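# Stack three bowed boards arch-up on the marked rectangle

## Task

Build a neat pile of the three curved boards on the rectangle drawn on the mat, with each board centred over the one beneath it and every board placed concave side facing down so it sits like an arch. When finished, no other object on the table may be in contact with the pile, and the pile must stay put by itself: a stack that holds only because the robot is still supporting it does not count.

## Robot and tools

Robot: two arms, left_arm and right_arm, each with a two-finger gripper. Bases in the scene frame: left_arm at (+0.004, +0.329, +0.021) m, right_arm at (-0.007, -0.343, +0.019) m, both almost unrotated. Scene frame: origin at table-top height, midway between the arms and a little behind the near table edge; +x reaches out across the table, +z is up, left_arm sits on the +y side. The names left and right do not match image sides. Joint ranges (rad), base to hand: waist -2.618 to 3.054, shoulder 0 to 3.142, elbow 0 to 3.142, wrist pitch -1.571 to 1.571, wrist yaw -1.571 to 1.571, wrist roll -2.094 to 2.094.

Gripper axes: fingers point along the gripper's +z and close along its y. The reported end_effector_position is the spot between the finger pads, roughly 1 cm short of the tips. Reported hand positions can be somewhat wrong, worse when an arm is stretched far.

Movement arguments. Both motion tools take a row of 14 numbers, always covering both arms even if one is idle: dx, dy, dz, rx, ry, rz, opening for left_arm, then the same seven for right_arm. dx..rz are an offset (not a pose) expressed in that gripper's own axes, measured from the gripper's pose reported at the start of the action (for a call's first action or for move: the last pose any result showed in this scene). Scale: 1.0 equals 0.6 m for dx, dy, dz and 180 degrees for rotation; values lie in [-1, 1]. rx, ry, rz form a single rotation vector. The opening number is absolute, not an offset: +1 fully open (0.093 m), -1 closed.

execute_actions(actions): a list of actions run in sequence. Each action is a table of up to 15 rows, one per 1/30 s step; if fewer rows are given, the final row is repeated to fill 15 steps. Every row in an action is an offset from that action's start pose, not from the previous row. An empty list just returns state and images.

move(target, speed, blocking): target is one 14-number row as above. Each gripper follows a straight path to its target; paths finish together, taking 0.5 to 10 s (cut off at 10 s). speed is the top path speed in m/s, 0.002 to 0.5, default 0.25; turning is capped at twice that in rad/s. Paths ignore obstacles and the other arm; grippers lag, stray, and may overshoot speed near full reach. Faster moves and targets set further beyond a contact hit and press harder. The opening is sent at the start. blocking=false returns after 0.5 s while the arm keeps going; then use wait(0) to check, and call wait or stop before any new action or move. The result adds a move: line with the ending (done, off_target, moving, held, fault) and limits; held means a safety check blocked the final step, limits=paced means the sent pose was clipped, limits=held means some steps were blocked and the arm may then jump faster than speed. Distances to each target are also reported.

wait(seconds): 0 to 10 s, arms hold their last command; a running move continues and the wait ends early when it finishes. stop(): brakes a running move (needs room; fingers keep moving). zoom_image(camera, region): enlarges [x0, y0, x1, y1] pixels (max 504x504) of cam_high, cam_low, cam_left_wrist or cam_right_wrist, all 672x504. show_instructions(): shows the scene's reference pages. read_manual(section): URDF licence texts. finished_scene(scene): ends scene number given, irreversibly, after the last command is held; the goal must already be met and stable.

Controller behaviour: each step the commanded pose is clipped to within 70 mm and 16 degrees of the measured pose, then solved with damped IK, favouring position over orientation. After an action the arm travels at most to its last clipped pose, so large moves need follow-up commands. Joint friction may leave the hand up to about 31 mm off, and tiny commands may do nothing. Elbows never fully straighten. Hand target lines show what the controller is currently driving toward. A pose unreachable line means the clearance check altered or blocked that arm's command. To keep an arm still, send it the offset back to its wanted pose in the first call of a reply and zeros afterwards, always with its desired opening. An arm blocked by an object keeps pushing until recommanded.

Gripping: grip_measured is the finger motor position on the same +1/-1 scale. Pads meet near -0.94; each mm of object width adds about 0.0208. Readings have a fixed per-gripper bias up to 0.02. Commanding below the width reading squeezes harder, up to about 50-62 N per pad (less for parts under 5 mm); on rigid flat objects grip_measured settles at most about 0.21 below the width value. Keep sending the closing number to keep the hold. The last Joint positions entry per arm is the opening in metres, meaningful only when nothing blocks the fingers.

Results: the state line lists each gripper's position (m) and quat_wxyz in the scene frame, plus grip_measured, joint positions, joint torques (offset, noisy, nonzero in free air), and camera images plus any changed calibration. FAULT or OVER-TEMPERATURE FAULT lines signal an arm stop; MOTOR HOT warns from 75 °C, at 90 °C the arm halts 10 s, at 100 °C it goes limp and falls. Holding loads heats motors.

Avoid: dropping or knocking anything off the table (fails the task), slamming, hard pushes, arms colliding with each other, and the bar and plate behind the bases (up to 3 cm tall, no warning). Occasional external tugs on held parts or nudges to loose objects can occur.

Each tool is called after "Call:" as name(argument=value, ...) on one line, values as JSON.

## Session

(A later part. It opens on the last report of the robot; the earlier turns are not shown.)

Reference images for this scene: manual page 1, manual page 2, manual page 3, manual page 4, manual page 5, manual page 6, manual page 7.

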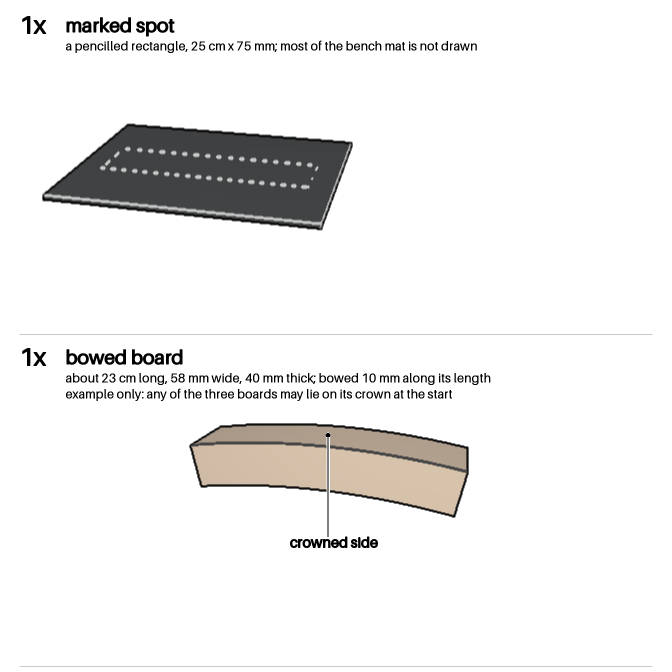

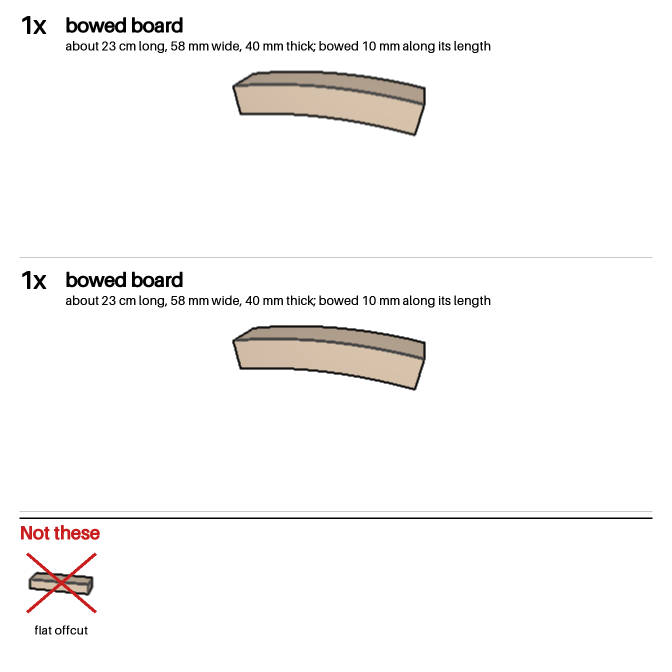

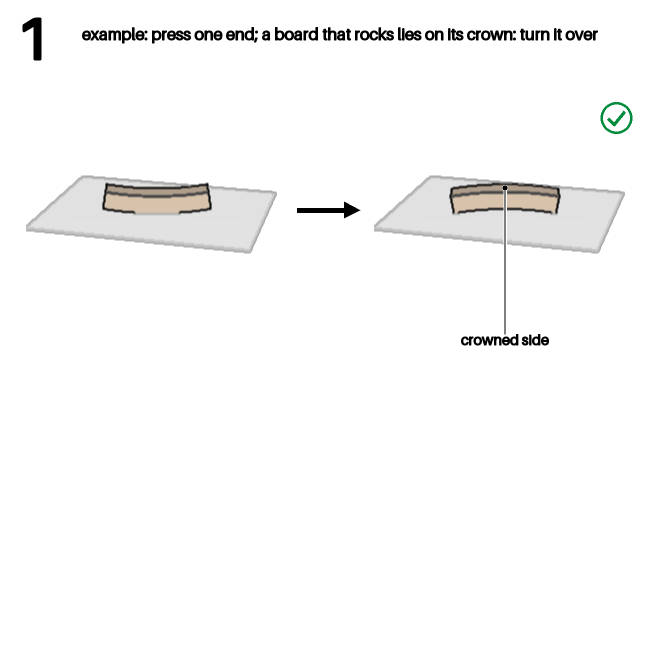

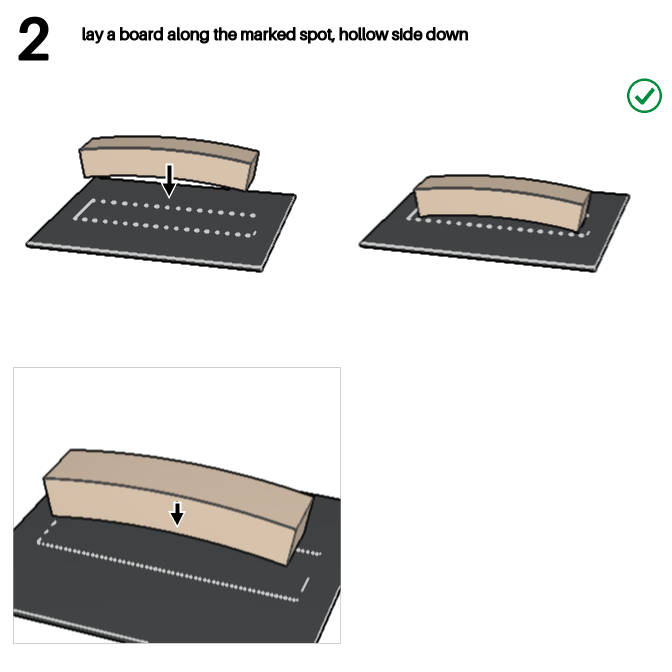

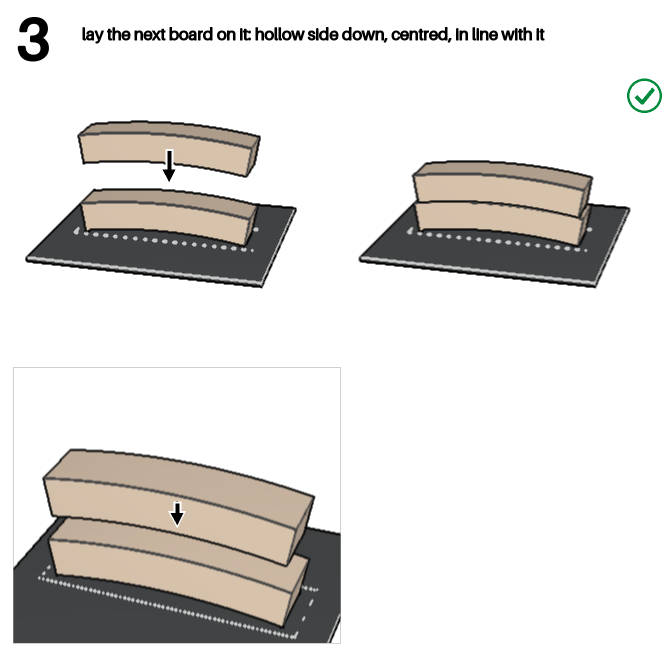

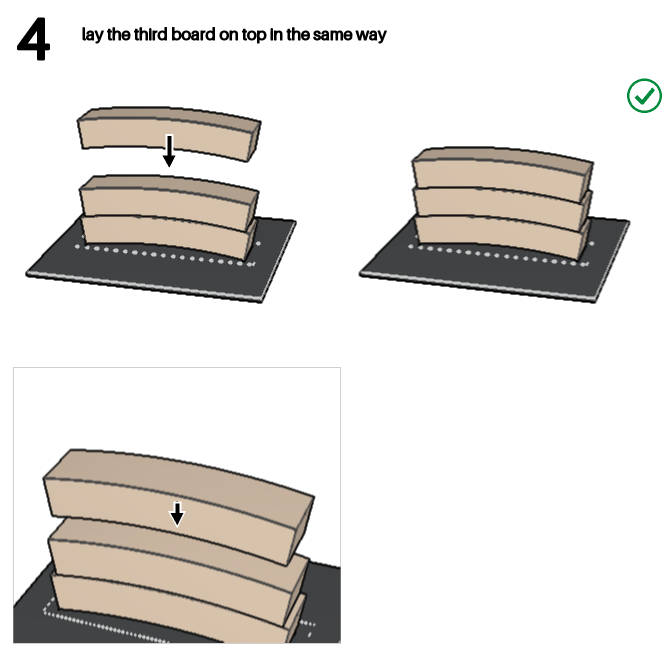

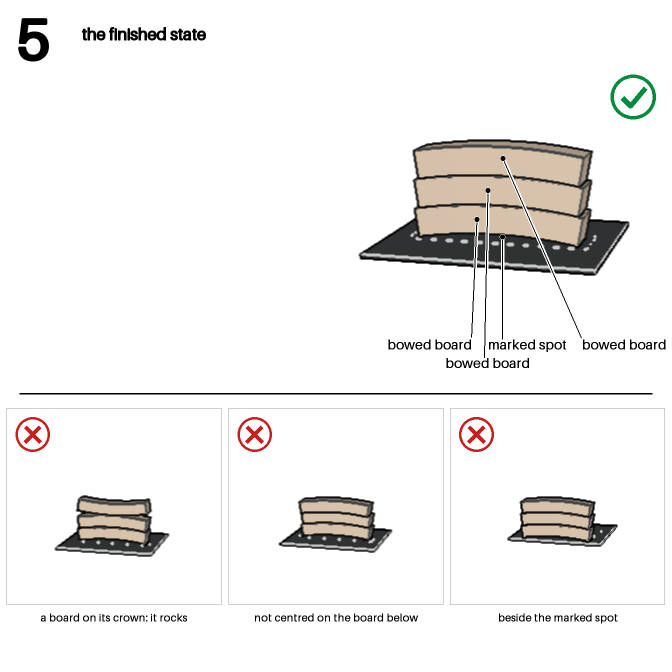

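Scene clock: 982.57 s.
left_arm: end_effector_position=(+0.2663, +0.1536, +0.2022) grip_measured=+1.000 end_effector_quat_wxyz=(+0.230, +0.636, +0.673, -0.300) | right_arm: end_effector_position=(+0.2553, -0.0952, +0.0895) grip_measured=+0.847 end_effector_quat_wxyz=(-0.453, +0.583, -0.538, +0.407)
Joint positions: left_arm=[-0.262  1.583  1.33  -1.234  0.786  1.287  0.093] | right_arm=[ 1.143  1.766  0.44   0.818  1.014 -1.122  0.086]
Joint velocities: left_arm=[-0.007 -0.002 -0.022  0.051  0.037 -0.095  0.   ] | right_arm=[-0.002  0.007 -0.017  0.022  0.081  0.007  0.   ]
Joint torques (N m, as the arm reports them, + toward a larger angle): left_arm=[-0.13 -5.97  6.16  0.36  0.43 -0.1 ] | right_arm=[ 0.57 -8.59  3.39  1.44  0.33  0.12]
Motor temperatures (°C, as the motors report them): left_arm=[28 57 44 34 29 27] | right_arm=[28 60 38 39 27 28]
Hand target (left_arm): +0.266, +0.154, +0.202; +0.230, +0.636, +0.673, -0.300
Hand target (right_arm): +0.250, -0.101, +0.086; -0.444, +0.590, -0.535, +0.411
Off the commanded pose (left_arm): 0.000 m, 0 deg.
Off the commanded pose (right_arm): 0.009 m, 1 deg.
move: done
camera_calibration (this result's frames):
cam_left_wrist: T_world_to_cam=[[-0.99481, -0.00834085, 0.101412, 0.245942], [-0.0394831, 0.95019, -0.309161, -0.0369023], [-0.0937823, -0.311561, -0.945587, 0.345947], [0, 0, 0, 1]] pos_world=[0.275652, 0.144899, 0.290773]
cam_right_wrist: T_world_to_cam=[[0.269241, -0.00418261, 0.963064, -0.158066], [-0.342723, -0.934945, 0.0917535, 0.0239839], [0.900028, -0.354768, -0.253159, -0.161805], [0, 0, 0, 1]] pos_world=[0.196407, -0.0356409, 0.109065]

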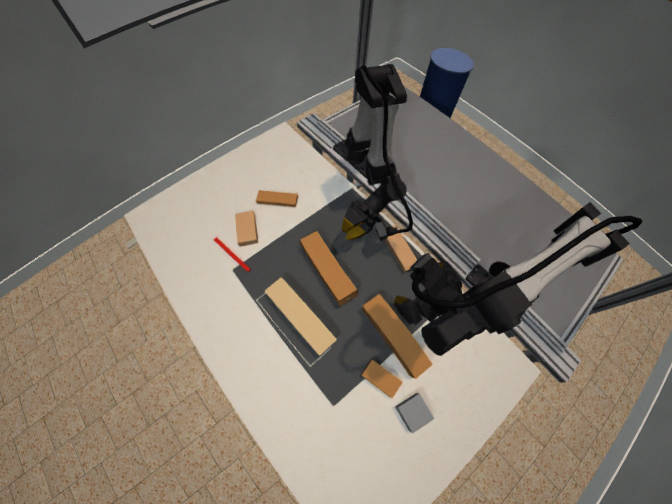

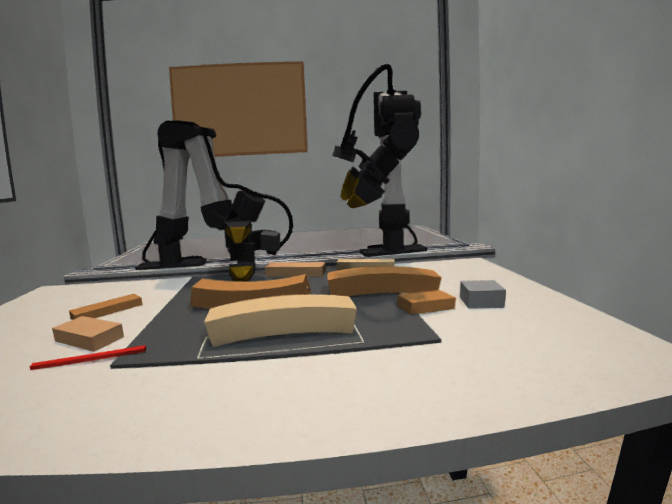

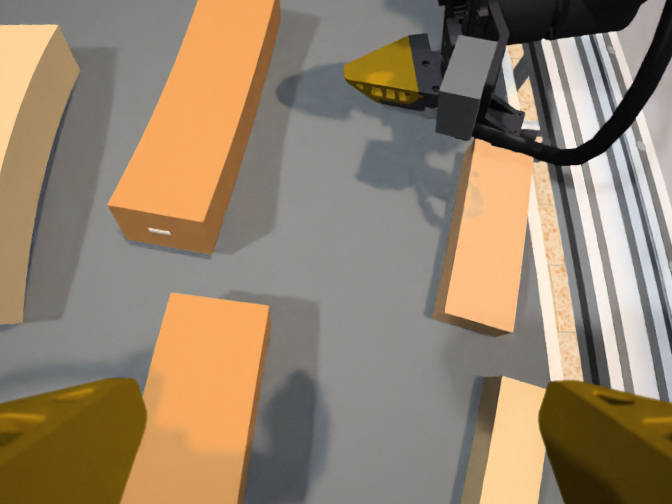

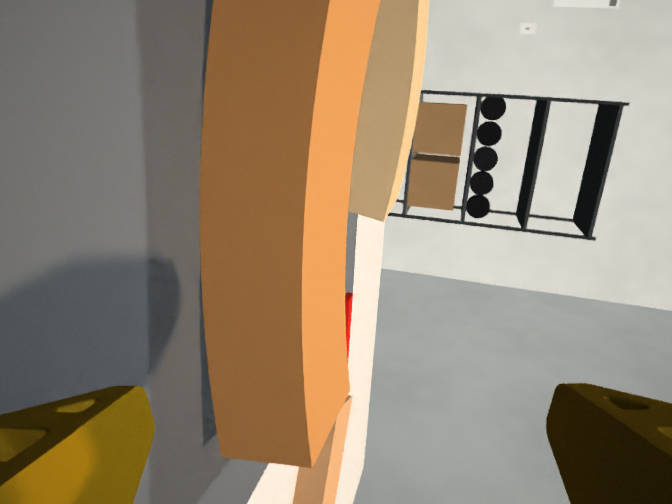

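Call:
move(target=[0,0,0,0,0,0,1, 0,-0.13,0,-0.1,0,0,0.85], speed=0.1)

Call:
move(target=[0,0,0,0,0,0,1, -0.01,-0.12,0.19,-0.31,0,0,0.85], speed=0.1)

Scene clock: 995.13 s.
left_arm: end_effector_position=(+0.2663, +0.1536, +0.2022) grip_measured=+1.000 end_effector_quat_wxyz=(+0.230, +0.636, +0.673, -0.300) | right_arm: end_effector_position=(+0.2745, -0.0912, +0.1610) grip_measured=+0.847 end_effector_quat_wxyz=(-0.355, +0.647, -0.591, +0.326)
Joint positions: left_arm=[-0.262  1.583  1.33  -1.234  0.786  1.287  0.093] | right_arm=[ 1.023  1.466  0.862 -0.231  0.764 -0.928  0.086]
Joint velocities: left_arm=[-0.002 -0.022  0.012 -0.007  0.022  0.007  0.   ] | right_arm=[-0.027  0.007 -0.007 -0.051  0.007 -0.037  0.001]
Joint torques (N m, as the arm reports them, + toward a larger angle): left_arm=[-0.04 -6.15  6.03  0.41  0.38 -0.12] | right_arm=[-1.1  -7.93  8.57  1.35  0.12  0.05]
Motor temperatures (°C, as the motors report them): left_arm=[28 56 44 34 29 27] | right_arm=[28 57 38 39 27 28]
Hand target (left_arm): +0.266, +0.154, +0.202; +0.230, +0.636, +0.673, -0.300
Hand target (right_arm): +0.276, -0.093, +0.166; -0.355, +0.645, -0.596, +0.320
Off the commanded pose (left_arm): 0.000 m, 0 deg.
Off the commanded pose (right_arm): 0.005 m, 1 deg.
move: done
camera_calibration (this result's frames):
cam_left_wrist: T_world_to_cam=[[-0.99481, -0.00834085, 0.101412, 0.245942], [-0.0394831, 0.95019, -0.309161, -0.0369023], [-0.0937823, -0.311561, -0.945587, 0.345947], [0, 0, 0, 1]] pos_world=[0.275652, 0.144899, 0.290773]
cam_right_wrist: T_world_to_cam=[[0.543265, 0.0339308, 0.838875, -0.283784], [-0.293137, -0.928633, 0.2274, -0.00709701], [0.786723, -0.369444, -0.494548, -0.0908931], [0, 0, 0, 1]] pos_world=[0.223597, -0.0305414, 0.194722]

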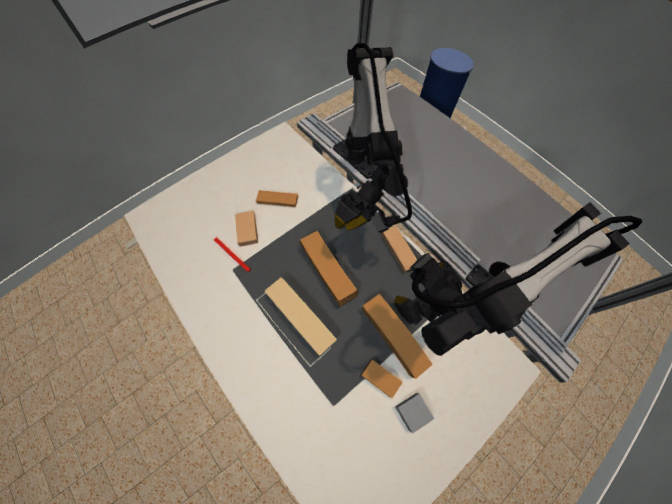

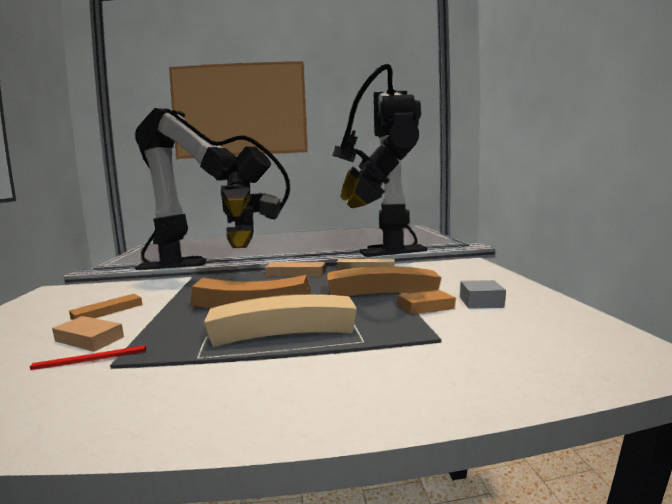

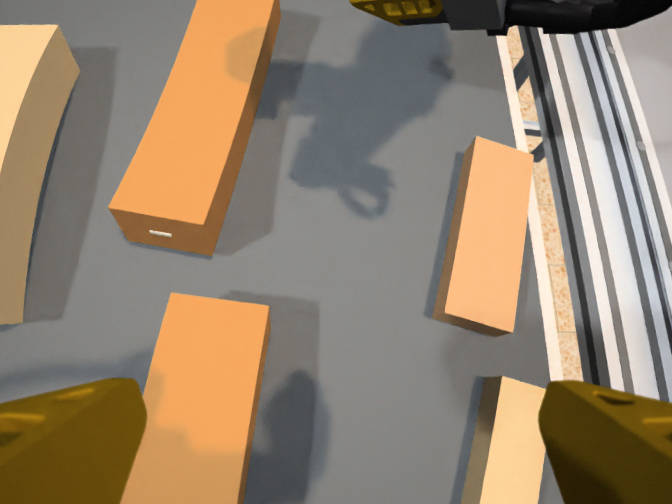

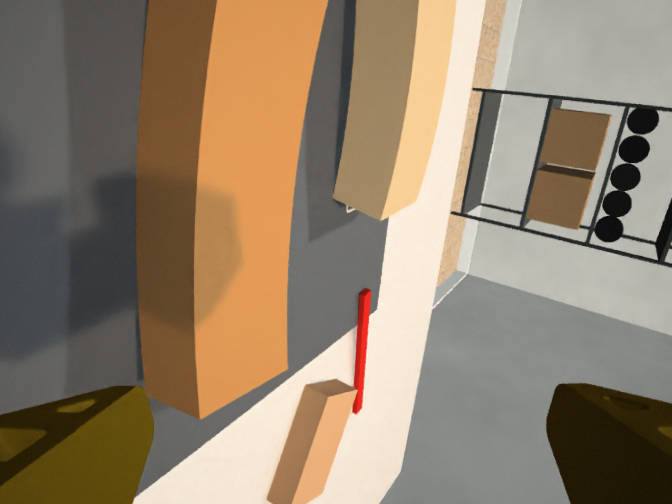

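Scene clock: 1000.27 s.
left_arm: end_effector_position=(+0.2663, +0.1536, +0.2022) grip_measured=+1.000 end_effector_quat_wxyz=(+0.230, +0.636, +0.673, -0.300) | right_arm: end_effector_position=(+0.4087, -0.0722, +0.1704) grip_measured=+0.848 end_effector_quat_wxyz=(-0.089, +0.731, -0.674, +0.047)
Joint positions: left_arm=[-0.262  1.583  1.33  -1.234  0.786  1.287  0.093] | right_arm=[ 0.577  2.418  2.588 -1.545  0.057 -1.061  0.086]
Joint velocities: left_arm=[0.007 0.002 0.017 0.051 0.037 0.037 0.   ] | right_arm=[ 0.002 -0.002  0.002  0.037 -0.007 -0.051 -0.   ]
Joint torques (N m, as the arm reports them, + toward a larger angle): left_arm=[ 0.06 -5.99  6.1   0.38  0.41 -0.11] | right_arm=[ -0.74 -12.68   7.72   0.49  -0.16  -0.07]
Motor temperatures (°C, as the motors report them): left_arm=[28 56 44 34 29 27] | right_arm=[28 57 38 38 27 28]
Hand target (left_arm): +0.266, +0.154, +0.202; +0.230, +0.636, +0.673, -0.300
Hand target (right_arm): +0.408, -0.074, +0.158; -0.074, +0.734, -0.674, +0.037
Off the commanded pose (left_arm): 0.000 m, 0 deg.
Off the commanded pose (right_arm): 0.010 m, 10 deg.
joint sent to its limit (right arm) — the command would take joint 4 (wrist pitch) past its lower limit, so that joint was sent only as far as its limit.
move: off_target (right_arm)
camera_calibration (this result's frames):
cam_left_wrist: T_world_to_cam=[[-0.99481, -0.00834085, 0.101412, 0.245942], [-0.0394831, 0.95019, -0.309161, -0.0369023], [-0.0937823, -0.311561, -0.945587, 0.345947], [0, 0, 0, 1]] pos_world=[0.275652, 0.144899, 0.290773]
cam_right_wrist: T_world_to_cam=[[0.981123, 0.0583726, 0.184364, -0.430871], [-0.0163267, -0.92495, 0.379739, -0.0910675], [0.192694, -0.375581, -0.906536, 0.12776], [0, 0, 0, 1]] pos_world=[0.396632, -0.0110975, 0.229838]

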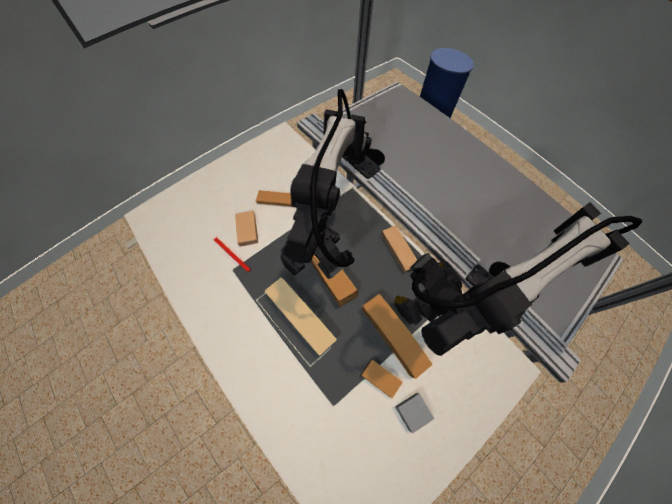

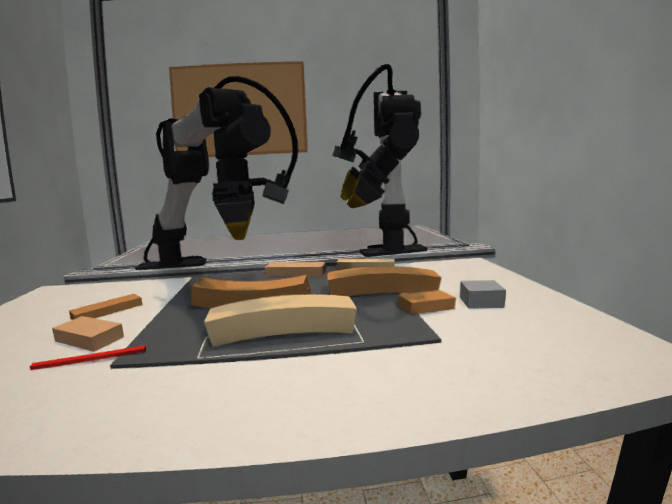

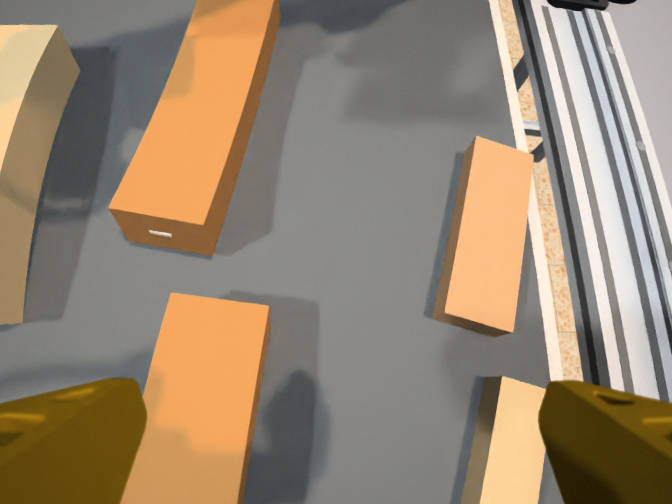

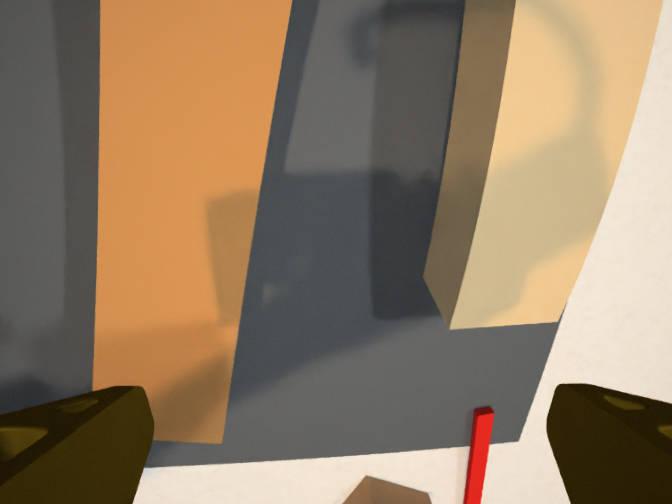

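Call:
move(target=[0,0,0,0,0,0,1, -0.05,0.11,0.09,-0.03,0,0.045,0.85], speed=0.08)

Scene clock: 1006.23 s.
left_arm: end_effector_position=(+0.2663, +0.1536, +0.2022) grip_measured=+1.000 end_effector_quat_wxyz=(+0.230, +0.636, +0.673, -0.300) | right_arm: end_effector_position=(+0.3563, -0.0473, +0.1050) grip_measured=+0.848 end_effector_quat_wxyz=(-0.054, +0.685, -0.727, +0.014)
Joint positions: left_arm=[-0.262  1.583  1.33  -1.234  0.786  1.287  0.093] | right_arm=[ 0.672  2.273  2.077 -1.268  0.026 -0.821  0.086]
Joint velocities: left_arm=[ 0.002 -0.012 -0.007 -0.051  0.007 -0.022  0.   ] | right_arm=[-0.012 -0.007  0.002  0.066 -0.007  0.022 -0.001]
Joint torques (N m, as the arm reports them, + toward a larger angle): left_arm=[ 0.07 -6.    6.17  0.38  0.38 -0.11] | right_arm=[  0.66 -15.65   5.51   0.5   -0.22   0.1 ]
Motor temperatures (°C, as the motors report them): left_arm=[28 55 44 34 29 27] | right_arm=[28 58 38 37 27 28]
Hand target (left_arm): +0.266, +0.154, +0.202; +0.230, +0.636, +0.673, -0.300
Hand target (right_arm): +0.351, -0.045, +0.106; -0.057, +0.685, -0.726, +0.008
Off the commanded pose (left_arm): 0.000 m, 0 deg.
Off the commanded pose (right_arm): 0.006 m, 1 deg.
move: done
camera_calibration (this result's frames):
cam_left_wrist: T_world_to_cam=[[-0.99481, -0.00834085, 0.101412, 0.245942], [-0.0394831, 0.95019, -0.309161, -0.0369023], [-0.0937823, -0.311561, -0.945587, 0.345947], [0, 0, 0, 1]] pos_world=[0.275652, 0.144899, 0.290773]
cam_right_wrist: T_world_to_cam=[[0.993465, -0.0777653, 0.0835493, -0.369174], [-0.103883, -0.919306, 0.379586, -0.0125807], [0.0472888, -0.385784, -0.921376, 0.1408], [0, 0, 0, 1]] pos_world=[0.358796, 0.014044, 0.165349]

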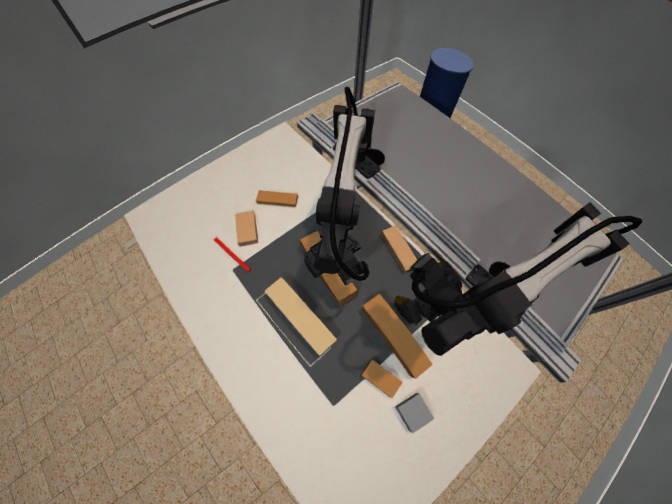

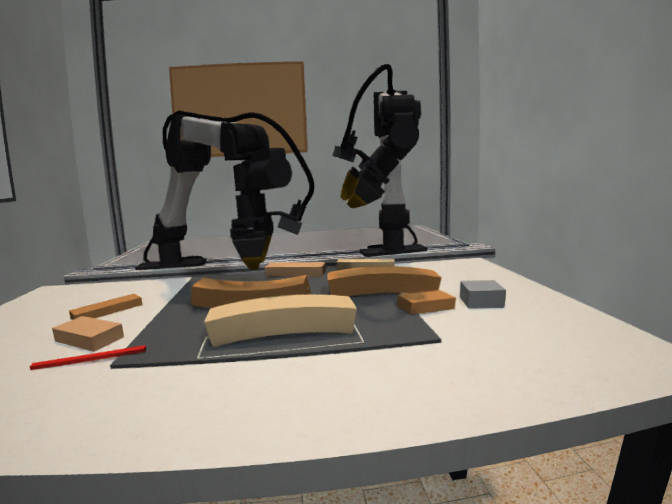

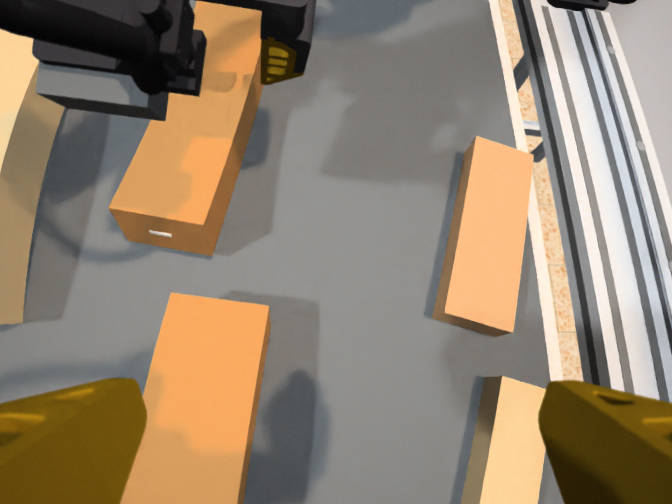

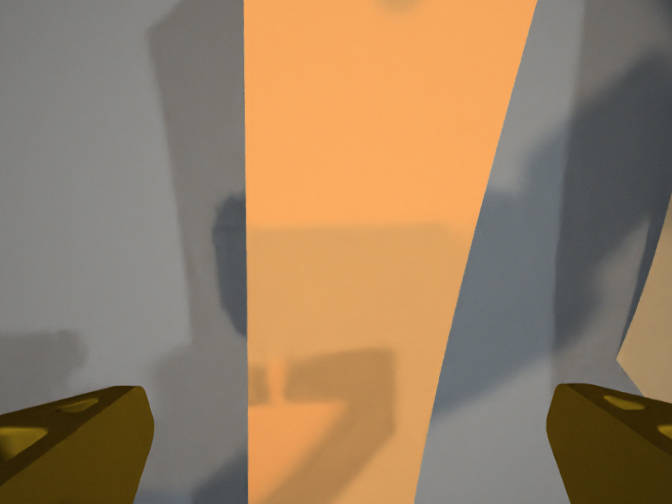

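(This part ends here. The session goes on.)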